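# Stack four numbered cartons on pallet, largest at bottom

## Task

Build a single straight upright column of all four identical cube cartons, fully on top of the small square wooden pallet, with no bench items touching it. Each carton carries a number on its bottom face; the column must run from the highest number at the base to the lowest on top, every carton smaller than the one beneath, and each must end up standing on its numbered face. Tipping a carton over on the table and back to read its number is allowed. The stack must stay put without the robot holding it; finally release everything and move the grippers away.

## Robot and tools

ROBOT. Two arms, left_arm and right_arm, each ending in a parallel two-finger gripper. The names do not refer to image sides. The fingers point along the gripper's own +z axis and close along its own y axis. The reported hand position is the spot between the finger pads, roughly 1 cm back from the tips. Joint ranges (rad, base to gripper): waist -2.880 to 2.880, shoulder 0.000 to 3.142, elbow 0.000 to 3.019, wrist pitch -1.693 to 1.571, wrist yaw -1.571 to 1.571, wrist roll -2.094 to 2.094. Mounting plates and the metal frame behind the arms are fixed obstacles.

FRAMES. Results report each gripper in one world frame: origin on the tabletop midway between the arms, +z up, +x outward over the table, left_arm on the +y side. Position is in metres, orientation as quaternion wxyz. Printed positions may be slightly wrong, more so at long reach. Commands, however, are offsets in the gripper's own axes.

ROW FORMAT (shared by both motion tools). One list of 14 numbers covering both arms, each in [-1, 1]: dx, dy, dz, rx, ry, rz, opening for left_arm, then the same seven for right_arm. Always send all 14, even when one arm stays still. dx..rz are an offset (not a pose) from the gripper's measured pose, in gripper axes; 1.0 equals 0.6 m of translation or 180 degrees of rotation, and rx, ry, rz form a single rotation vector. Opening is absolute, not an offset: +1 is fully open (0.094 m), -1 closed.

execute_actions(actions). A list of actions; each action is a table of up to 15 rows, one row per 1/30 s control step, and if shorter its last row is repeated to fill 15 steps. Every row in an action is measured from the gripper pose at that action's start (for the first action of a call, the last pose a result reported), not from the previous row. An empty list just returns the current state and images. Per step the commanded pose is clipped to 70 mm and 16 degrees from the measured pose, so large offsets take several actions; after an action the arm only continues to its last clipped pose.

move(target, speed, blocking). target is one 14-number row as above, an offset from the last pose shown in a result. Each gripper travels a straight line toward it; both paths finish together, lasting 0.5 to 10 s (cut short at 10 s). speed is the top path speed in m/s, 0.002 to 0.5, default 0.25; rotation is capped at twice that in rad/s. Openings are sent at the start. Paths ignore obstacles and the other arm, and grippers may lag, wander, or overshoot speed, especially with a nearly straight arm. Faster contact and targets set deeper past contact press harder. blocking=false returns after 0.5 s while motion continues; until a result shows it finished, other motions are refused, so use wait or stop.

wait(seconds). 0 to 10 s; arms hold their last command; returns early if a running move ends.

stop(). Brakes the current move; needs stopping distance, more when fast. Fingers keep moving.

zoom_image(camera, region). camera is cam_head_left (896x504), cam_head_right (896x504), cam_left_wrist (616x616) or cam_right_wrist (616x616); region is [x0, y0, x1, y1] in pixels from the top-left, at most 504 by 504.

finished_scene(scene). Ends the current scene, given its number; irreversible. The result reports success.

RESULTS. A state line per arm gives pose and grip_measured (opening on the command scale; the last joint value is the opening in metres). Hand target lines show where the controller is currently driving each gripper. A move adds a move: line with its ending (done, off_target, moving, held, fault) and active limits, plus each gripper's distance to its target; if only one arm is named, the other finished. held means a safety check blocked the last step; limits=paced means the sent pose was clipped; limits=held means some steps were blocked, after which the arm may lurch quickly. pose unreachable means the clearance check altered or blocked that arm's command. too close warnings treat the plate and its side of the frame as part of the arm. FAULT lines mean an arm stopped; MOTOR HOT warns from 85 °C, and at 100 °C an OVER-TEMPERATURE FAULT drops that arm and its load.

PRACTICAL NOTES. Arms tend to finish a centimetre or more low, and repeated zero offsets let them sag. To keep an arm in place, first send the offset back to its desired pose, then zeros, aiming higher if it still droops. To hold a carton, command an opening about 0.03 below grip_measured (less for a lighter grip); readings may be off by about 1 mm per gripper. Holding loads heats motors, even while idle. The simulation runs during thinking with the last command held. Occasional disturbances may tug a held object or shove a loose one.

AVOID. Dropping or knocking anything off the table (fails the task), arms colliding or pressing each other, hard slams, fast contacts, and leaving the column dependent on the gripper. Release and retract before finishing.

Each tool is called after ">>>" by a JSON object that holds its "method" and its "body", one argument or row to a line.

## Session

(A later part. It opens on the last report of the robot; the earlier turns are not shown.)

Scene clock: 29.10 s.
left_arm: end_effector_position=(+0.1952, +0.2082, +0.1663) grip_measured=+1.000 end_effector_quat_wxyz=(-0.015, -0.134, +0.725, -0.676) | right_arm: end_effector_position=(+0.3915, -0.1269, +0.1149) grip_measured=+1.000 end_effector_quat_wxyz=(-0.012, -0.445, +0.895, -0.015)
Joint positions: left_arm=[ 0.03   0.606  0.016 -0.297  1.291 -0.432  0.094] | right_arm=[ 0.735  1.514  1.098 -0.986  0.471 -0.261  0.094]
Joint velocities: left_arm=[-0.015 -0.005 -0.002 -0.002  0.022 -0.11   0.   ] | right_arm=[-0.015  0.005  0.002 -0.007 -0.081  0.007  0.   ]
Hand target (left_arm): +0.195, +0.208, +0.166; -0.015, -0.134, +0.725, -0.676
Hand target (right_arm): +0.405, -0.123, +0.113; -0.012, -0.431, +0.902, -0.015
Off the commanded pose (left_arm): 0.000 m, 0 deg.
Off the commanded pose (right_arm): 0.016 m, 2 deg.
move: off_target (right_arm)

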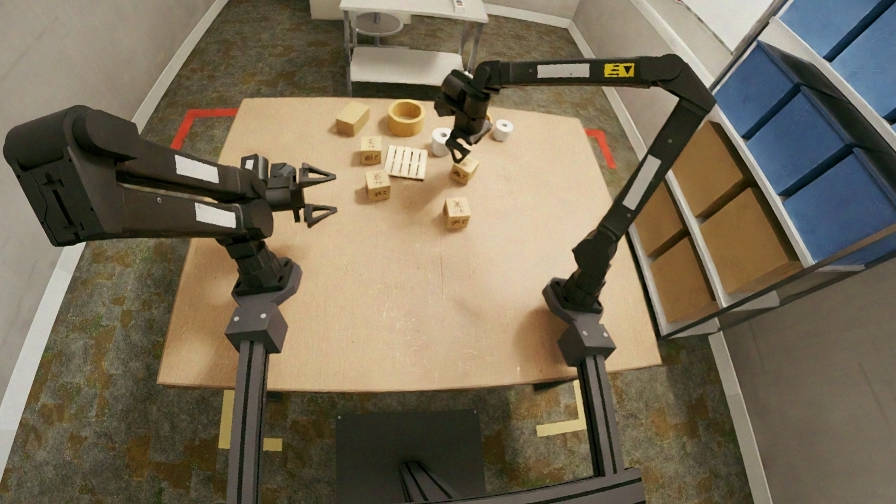

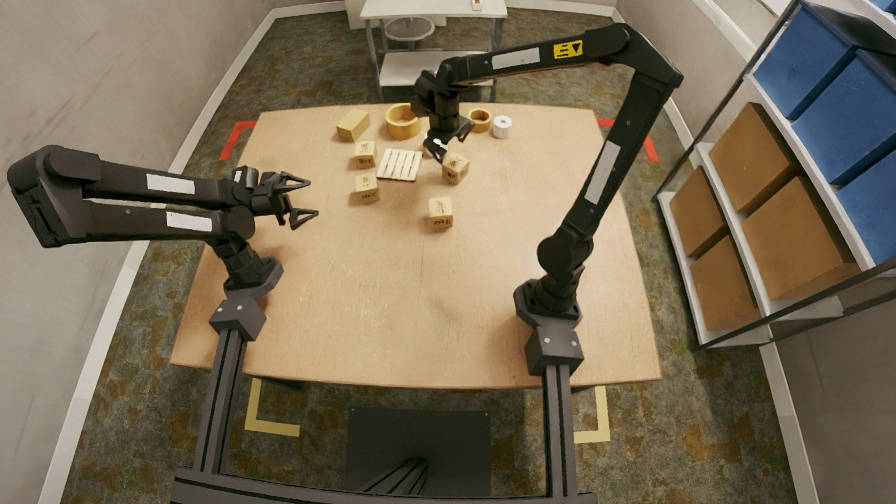

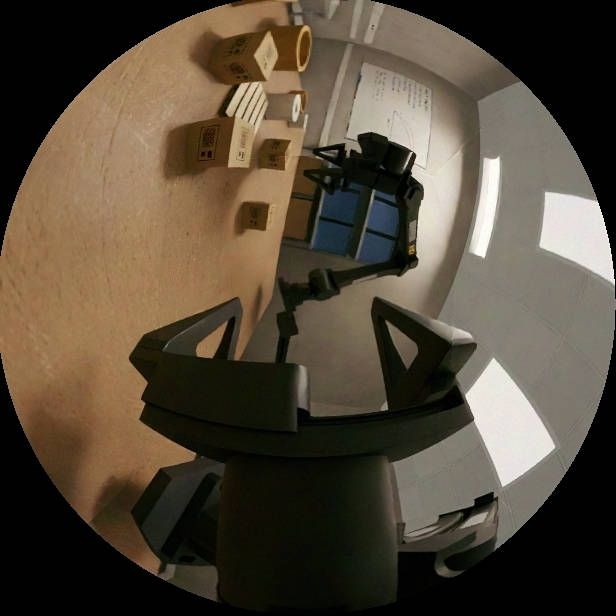

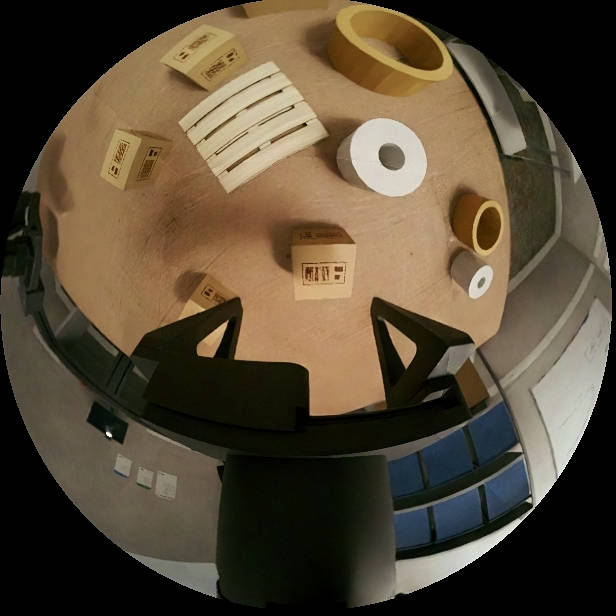

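>>> {"method": "move", "body": {
  "target": [0,0,0,0,0,0,1,0.02,-0.022,0.16,0,0,0,1],
  "speed": 0.08
}}

>>> {"method": "execute_actions", "body": {
  "actions": [
    [[0,0,0,0,0,0,1,0,0,0,0,0,0,0.17]],
    [[0,0,0,0,0,0,1,0,0,0,0,0,0,0.17]]
  ]
}}

>>> {"method": "move", "body": {
  "target": [0,0,0,0,0,0,1,0,0.15,-0.36,0,0,-0.2,0.17],
  "speed": 0.15
}}

>>> {"method": "move", "body": {
  "target": [0,0,0,0,0,0,1,0,0,-0.03,0,-0.13,0,0.17],
  "speed": 0.2
}}

>>> {"method": "zoom_image", "body": {
  "camera": "cam_left_wrist",
  "region": [300,130,420,250]
}}

Scene clock: 31.10 s.
left_arm: end_effector_position=(+0.1952, +0.2082, +0.1663) grip_measured=+1.000 end_effector_quat_wxyz=(-0.015, -0.134, +0.725, -0.676) | right_arm: end_effector_position=(+0.4014, -0.1446, +0.0343) grip_measured=+1.000 end_effector_quat_wxyz=(+0.002, -0.438, +0.899, -0.012)
Joint positions: left_arm=[ 0.03   0.606  0.016 -0.297  1.291 -0.432  0.094] | right_arm=[ 0.614  1.606  1.012 -0.718  0.444 -0.389  0.094]
Joint velocities: left_arm=[ 0.005 -0.005 -0.022  0.002  0.051 -0.051  0.   ] | right_arm=[-0.005 -0.005 -0.012  0.012 -0.022 -0.037  0.   ]
Hand target (left_arm): +0.195, +0.208, +0.166; -0.015, -0.134, +0.725, -0.676
Hand target (right_arm): +0.395, -0.148, +0.021; -0.011, -0.445, +0.895, -0.014
Off the commanded pose (left_arm): 0.000 m, 0 deg.
Off the commanded pose (right_arm): 0.017 m, 2 deg.
move: off_target (right_arm)

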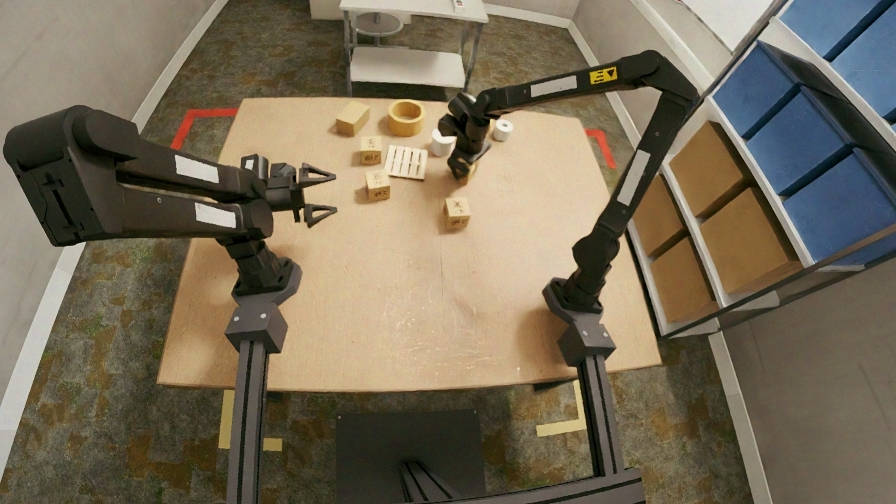

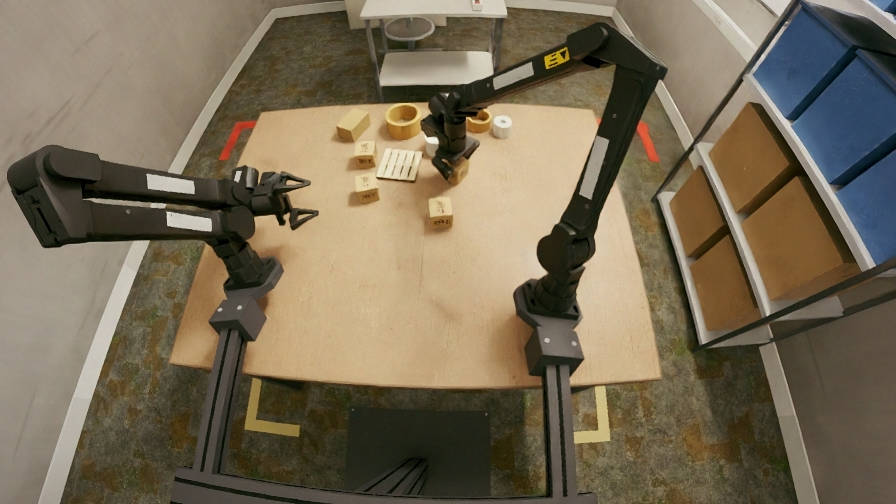

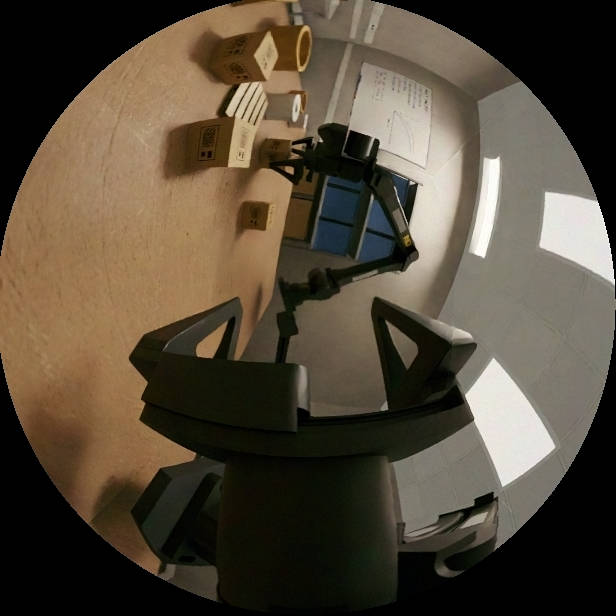

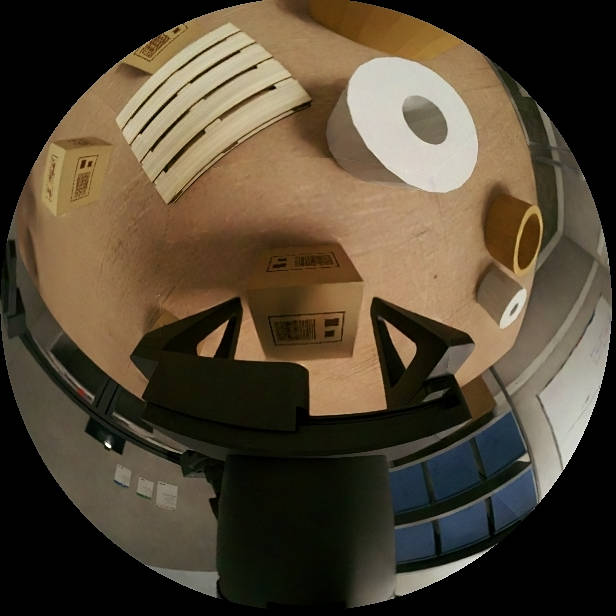

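Scene clock: 32.10 s.
left_arm: end_effector_position=(+0.1952, +0.2082, +0.1663) grip_measured=+1.000 end_effector_quat_wxyz=(-0.015, -0.134, +0.725, -0.676) | right_arm: end_effector_position=(+0.4014, -0.1446, +0.0343) grip_measured=+0.221 end_effector_quat_wxyz=(+0.002, -0.438, +0.899, -0.012)
Joint positions: left_arm=[ 0.03   0.606  0.016 -0.297  1.291 -0.432  0.094] | right_arm=[ 0.614  1.606  1.012 -0.718  0.444 -0.389  0.057]
Joint velocities: left_arm=[ 0.005 -0.005  0.017  0.002  0.022  0.022  0.   ] | right_arm=[ 0.005  0.015 -0.012  0.022 -0.037 -0.051  0.   ]
Hand target (left_arm): +0.195, +0.208, +0.166; -0.015, -0.134, +0.725, -0.676
Hand target (right_arm): +0.401, -0.145, +0.034; +0.002, -0.438, +0.899, -0.012
Off the commanded pose (left_arm): 0.000 m, 0 deg.
Off the commanded pose (right_arm): 0.000 m, 0 deg.

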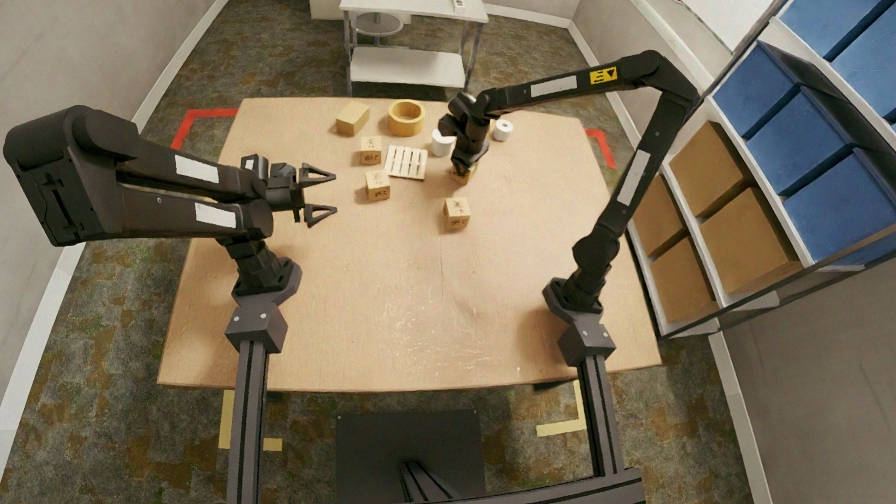

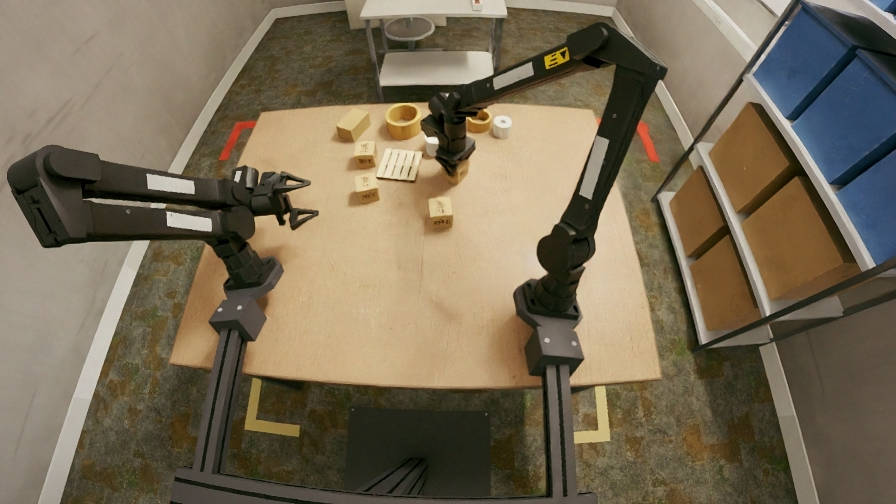

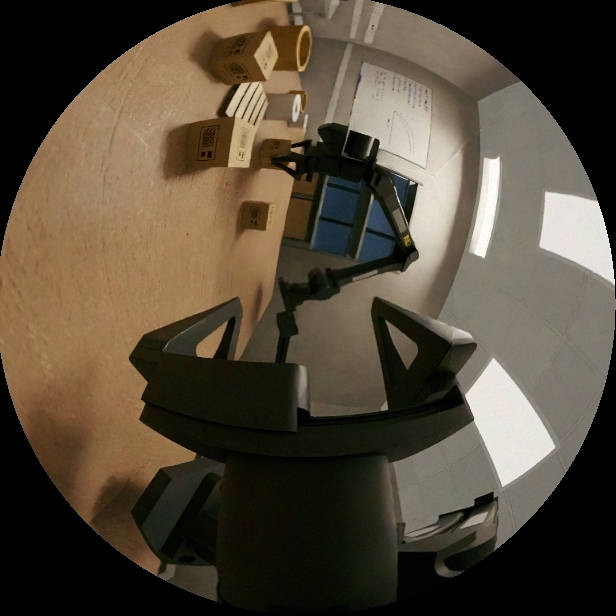

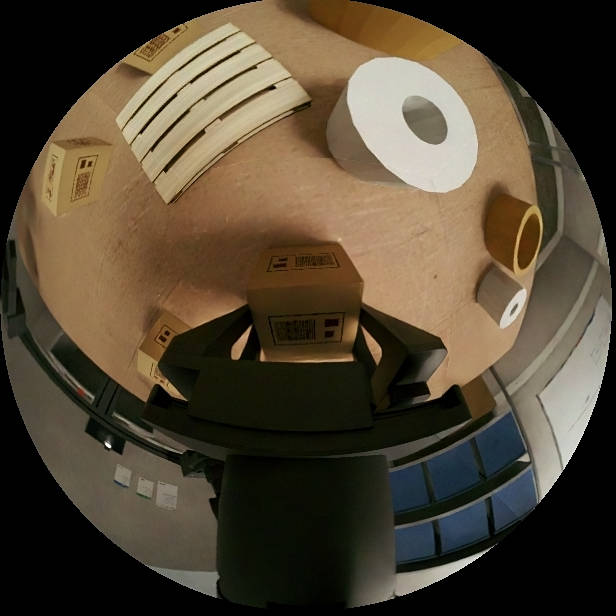

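Scene clock: 34.57 s.
left_arm: end_effector_position=(+0.1952, +0.2082, +0.1663) grip_measured=+1.000 end_effector_quat_wxyz=(-0.015, -0.134, +0.725, -0.676) | right_arm: end_effector_position=(+0.3090, -0.0916, +0.2207) grip_measured=+0.220 end_effector_quat_wxyz=(+0.035, +0.696, -0.717, +0.022)
Joint positions: left_arm=[ 0.03   0.606  0.016 -0.297  1.291 -0.432  0.094] | right_arm=[ 1.041  1.426  1.146 -1.331  0.512 -0.511  0.057]
Joint velocities: left_arm=[-0.024 -0.005 -0.017 -0.007 -0.051 -0.007  0.   ] | right_arm=[-0.005 -0.005  0.002 -0.012 -0.051 -0.037 -0.   ]
Hand target (left_arm): +0.195, +0.208, +0.166; -0.015, -0.134, +0.725, -0.676
Hand target (right_arm): +0.325, -0.085, +0.245; +0.006, +0.694, -0.720, +0.016
Off the commanded pose (left_arm): 0.000 m, 0 deg.
Off the commanded pose (right_arm): 0.034 m, 4 deg.
move: off_target (right_arm)

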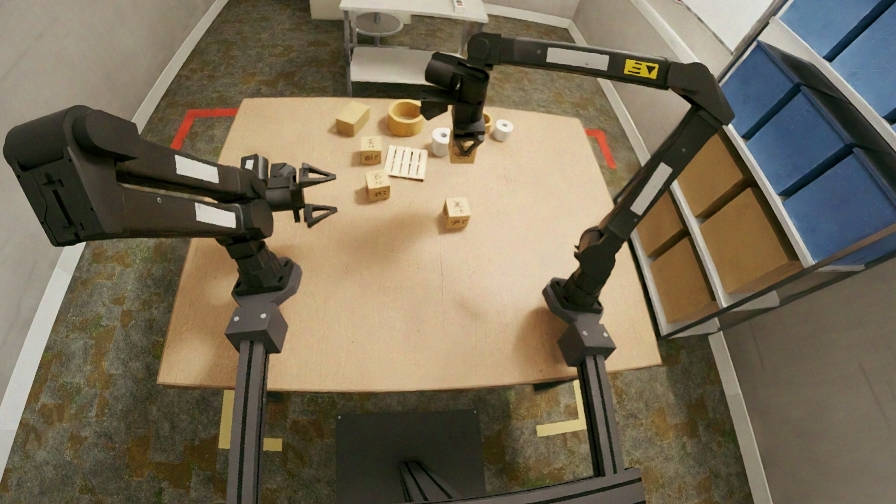

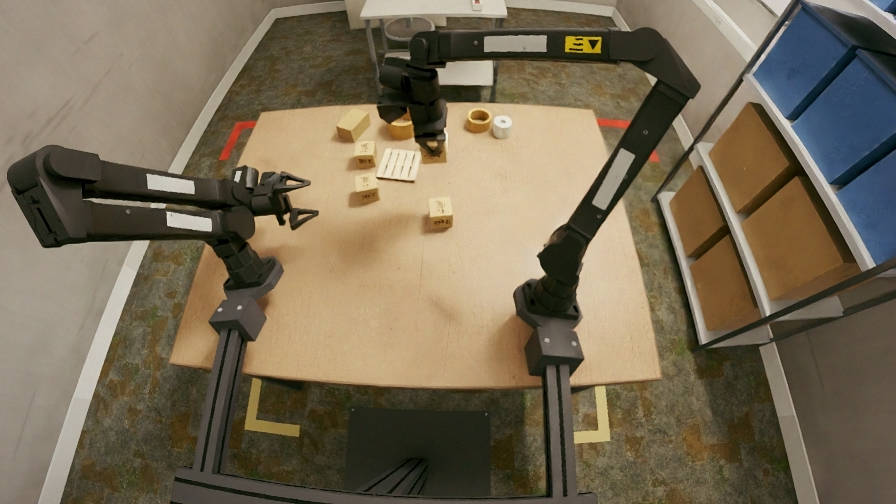

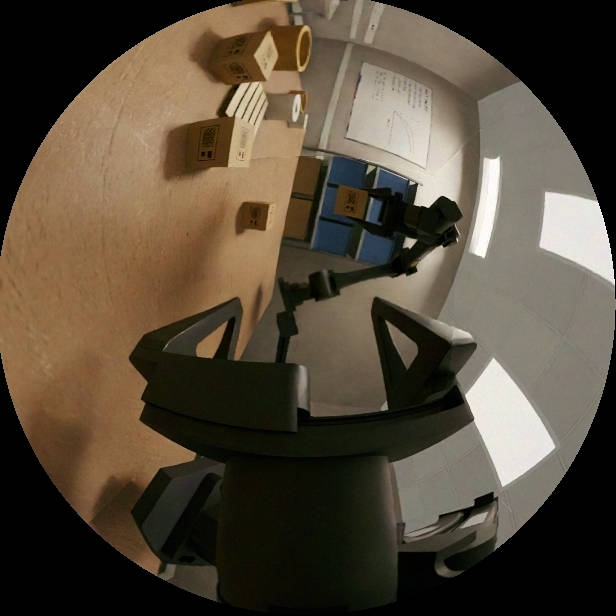

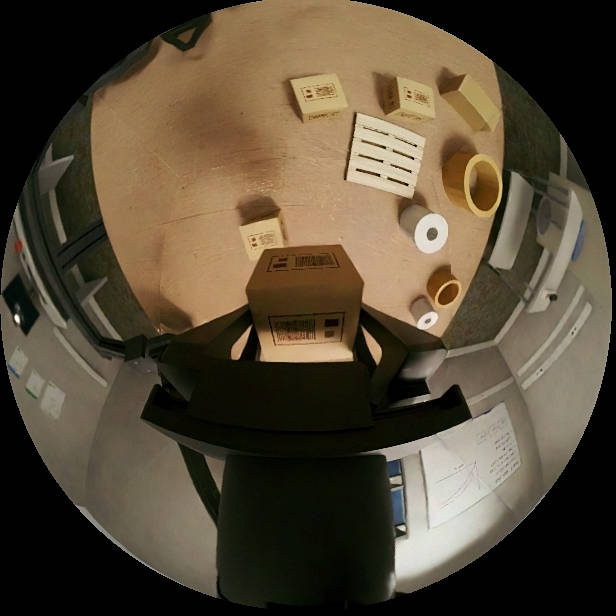

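Scene clock: 36.00 s.
left_arm: end_effector_position=(+0.1952, +0.2082, +0.1663) grip_measured=+1.000 end_effector_quat_wxyz=(-0.015, -0.134, +0.725, -0.676) | right_arm: end_effector_position=(+0.3055, -0.0844, +0.2372) grip_measured=+0.220 end_effector_quat_wxyz=(-0.106, +0.688, -0.708, -0.120)
Joint positions: left_arm=[ 0.03   0.606  0.016 -0.297  1.291 -0.432  0.094] | right_arm=[ 0.975  1.201  0.98  -1.015  0.261 -0.72   0.057]
Joint velocities: left_arm=[ 0.005 -0.005 -0.007 -0.002  0.037 -0.037  0.   ] | right_arm=[ 0.005 -0.005  0.002  0.002  0.037 -0.11  -0.   ]
Hand target (left_arm): +0.195, +0.208, +0.166; -0.015, -0.134, +0.725, -0.676
Hand target (right_arm): +0.309, -0.089, +0.238; -0.114, +0.688, -0.707, -0.119
Off the commanded pose (left_arm): 0.000 m, 0 deg.
Off the commanded pose (right_arm): 0.007 m, 1 deg.
move: done

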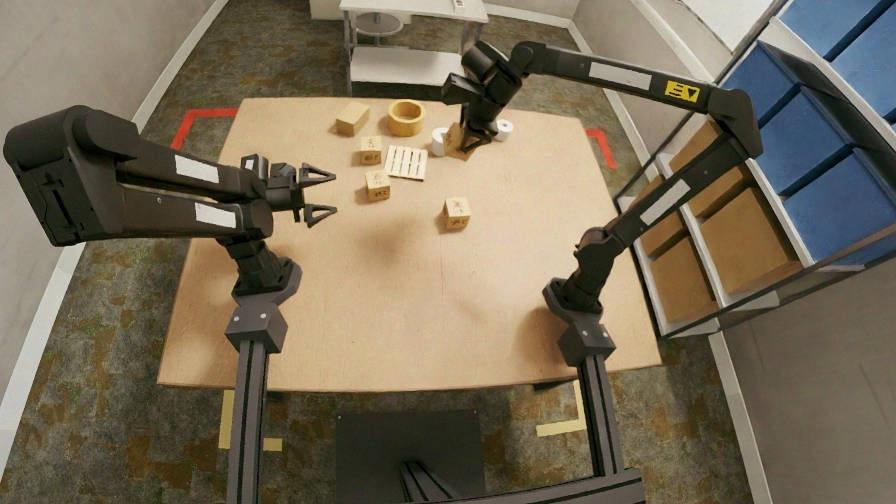

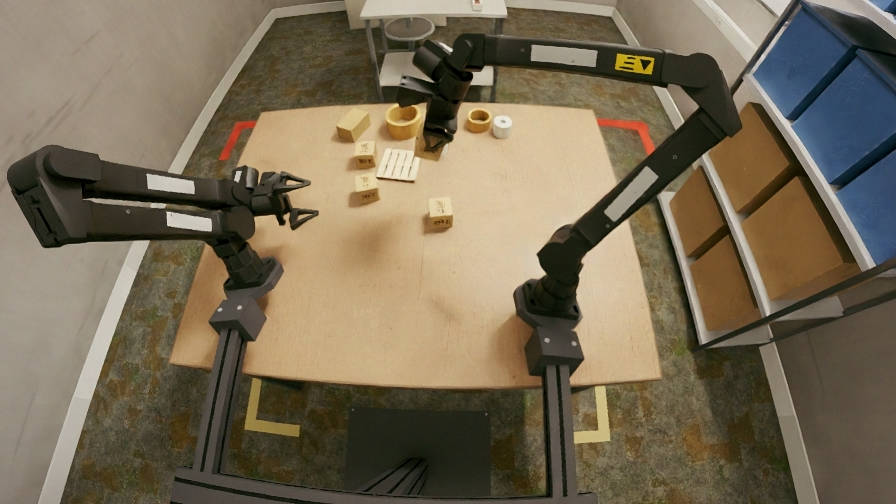

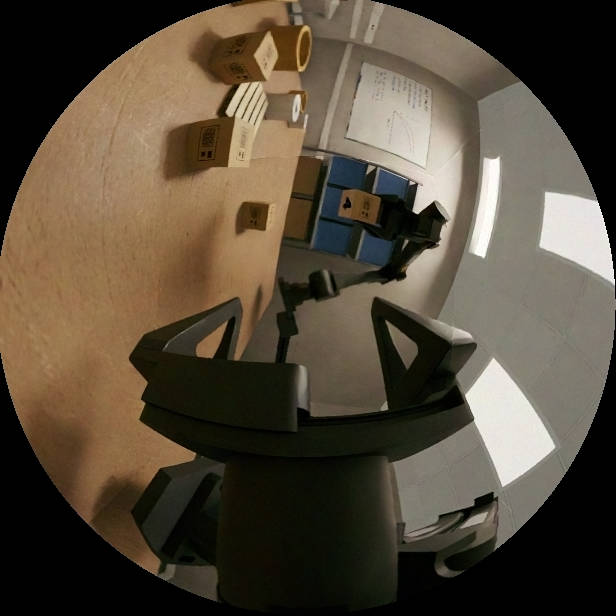

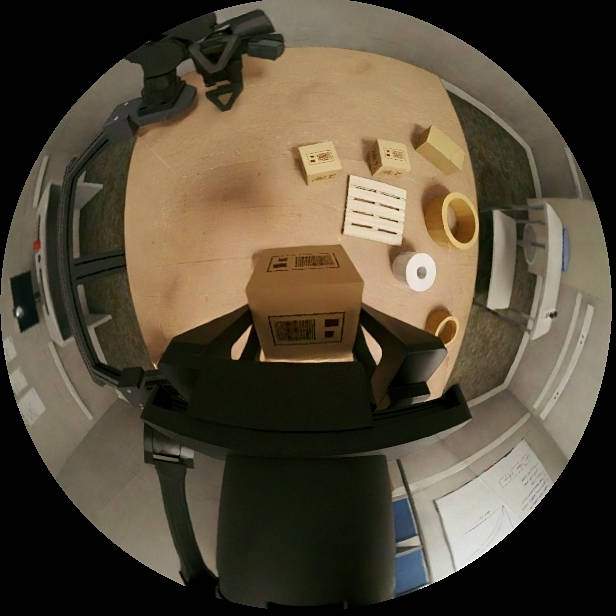

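Region (300, 130, 420, 250) of cam_left_wrist's 616x616 image, scaled by 4.200, with more detail than that image has.

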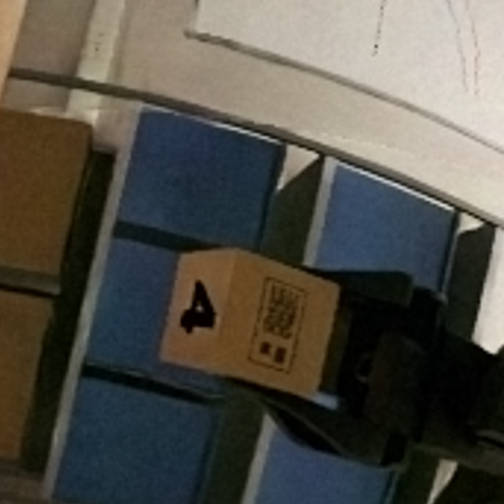

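B=4. Place near (0.36,−0.17).

>>> {"method": "move", "body": {
  "target": [0,0,0,0,0,0,1,0.1,-0.12,0.03,-0.01,0.12,0,0.17],
  "speed": 0.2
}}

>>> {"method": "move", "body": {
  "target": [0,0,0,0,0,0,1,0,0,0.22,0,0,0,0.17],
  "speed": 0.15
}}

Scene clock: 37.57 s.
left_arm: end_effector_position=(+0.1952, +0.2082, +0.1663) grip_measured=+1.000 end_effector_quat_wxyz=(-0.015, -0.134, +0.725, -0.676) | right_arm: end_effector_position=(+0.3568, -0.1440, +0.1939) grip_measured=+0.220 end_effector_quat_wxyz=(+0.049, +0.699, -0.714, -0.003)
Joint positions: left_arm=[ 0.03   0.606  0.016 -0.297  1.291 -0.432  0.094] | right_arm=[ 0.831  1.385  1.136 -1.276  0.458 -0.748  0.057]
Joint velocities: left_arm=[-0.015 -0.005 -0.007 -0.002  0.007  0.007  0.   ] | right_arm=[-0.005 -0.005  0.012  0.002  0.095  0.022 -0.001]
Hand target (left_arm): +0.195, +0.208, +0.166; -0.015, -0.134, +0.725, -0.676
Hand target (right_arm): +0.375, -0.139, +0.202; +0.040, +0.698, -0.715, -0.002
Off the commanded pose (left_arm): 0.000 m, 0 deg.
Off the commanded pose (right_arm): 0.020 m, 1 deg.
move: off_target (right_arm)

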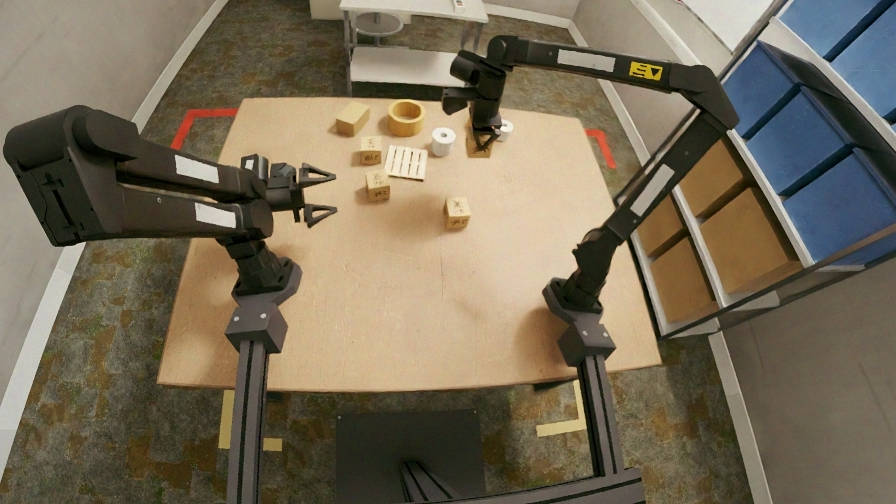

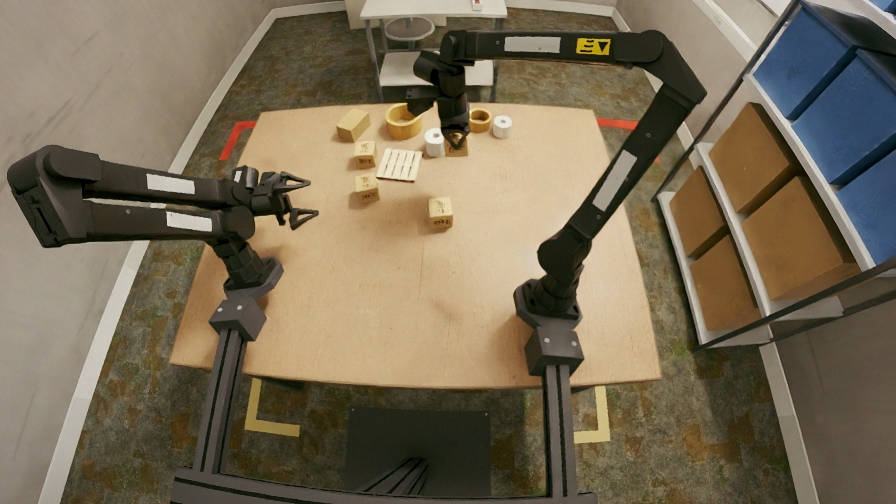

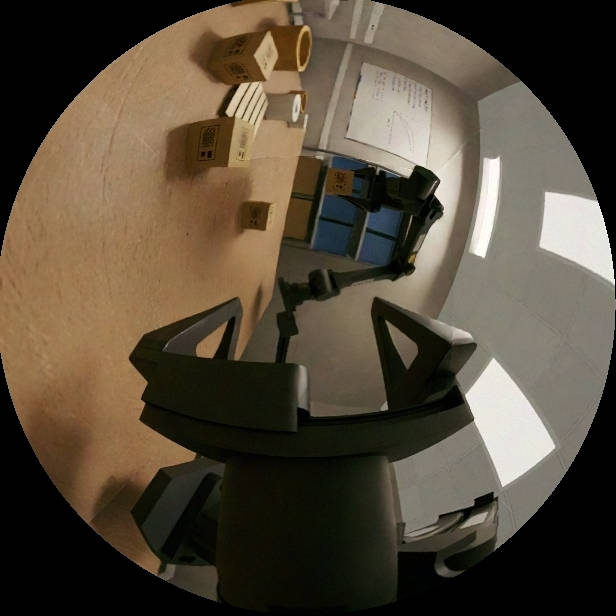

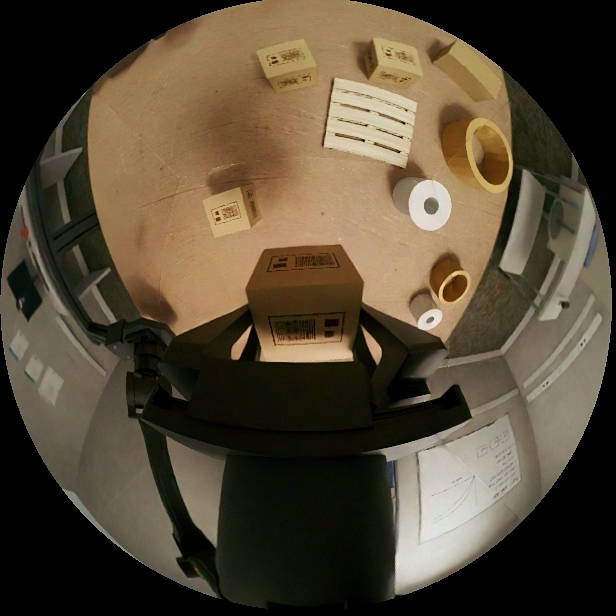

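Scene clock: 38.87 s.
left_arm: end_effector_position=(+0.1952, +0.2082, +0.1663) grip_measured=+1.000 end_effector_quat_wxyz=(-0.015, -0.134, +0.725, -0.676) | right_arm: end_effector_position=(+0.3514, -0.1507, +0.0715) grip_measured=+0.220 end_effector_quat_wxyz=(+0.041, +0.694, -0.719, -0.002)
Joint positions: left_arm=[ 0.03   0.606  0.016 -0.297  1.291 -0.432  0.094] | right_arm=[ 0.692  1.511  0.957 -0.883  0.444 -0.895  0.057]
Joint velocities: left_arm=[-0.005 -0.005 -0.007  0.007 -0.022 -0.037  0.   ] | right_arm=[-0.005 -0.015  0.012  0.002 -0.11  -0.037  0.001]
Hand target (left_arm): +0.195, +0.208, +0.166; -0.015, -0.134, +0.725, -0.676
Hand target (right_arm): +0.349, -0.153, +0.063; +0.048, +0.699, -0.714, -0.004
Off the commanded pose (left_arm): 0.000 m, 0 deg.
Off the commanded pose (right_arm): 0.010 m, 1 deg.
move: done

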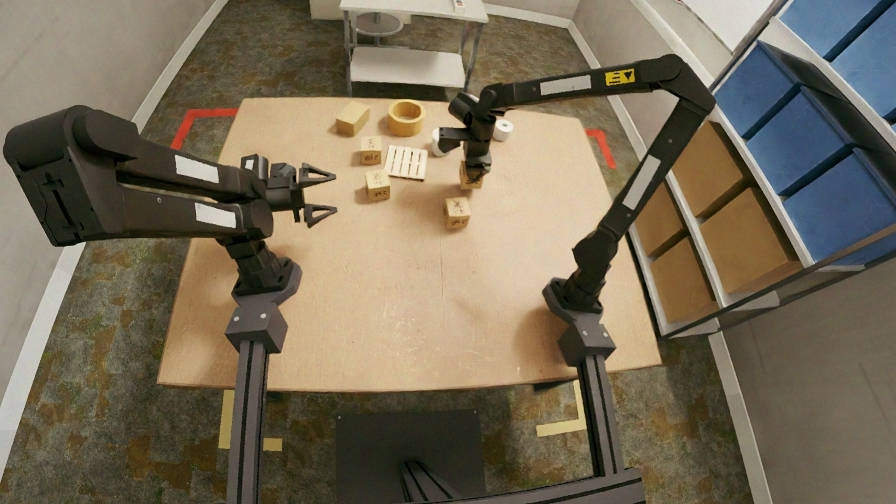

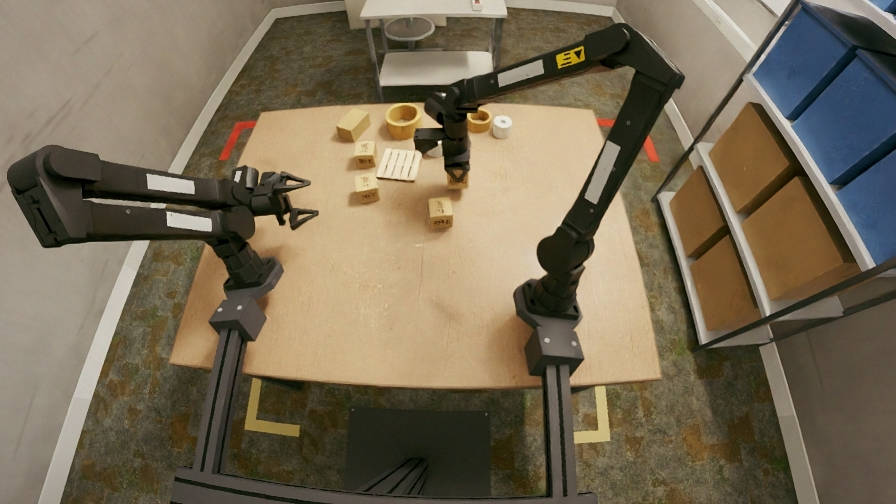

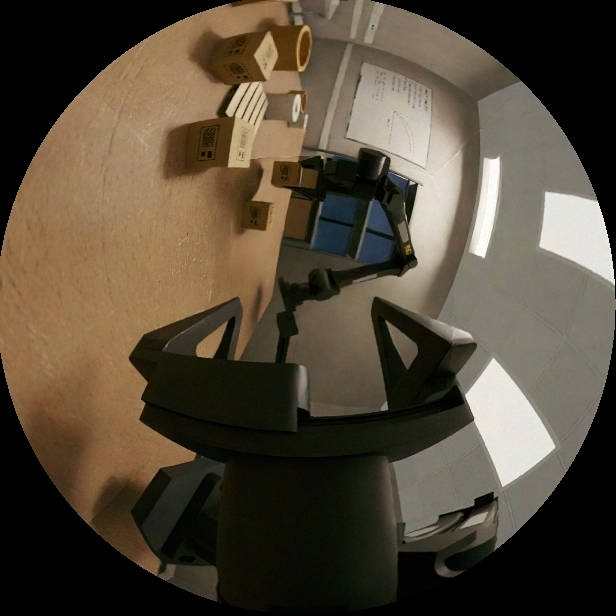

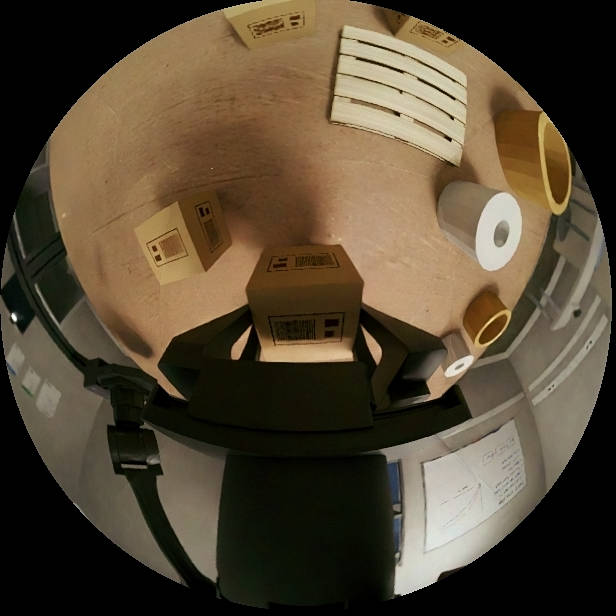

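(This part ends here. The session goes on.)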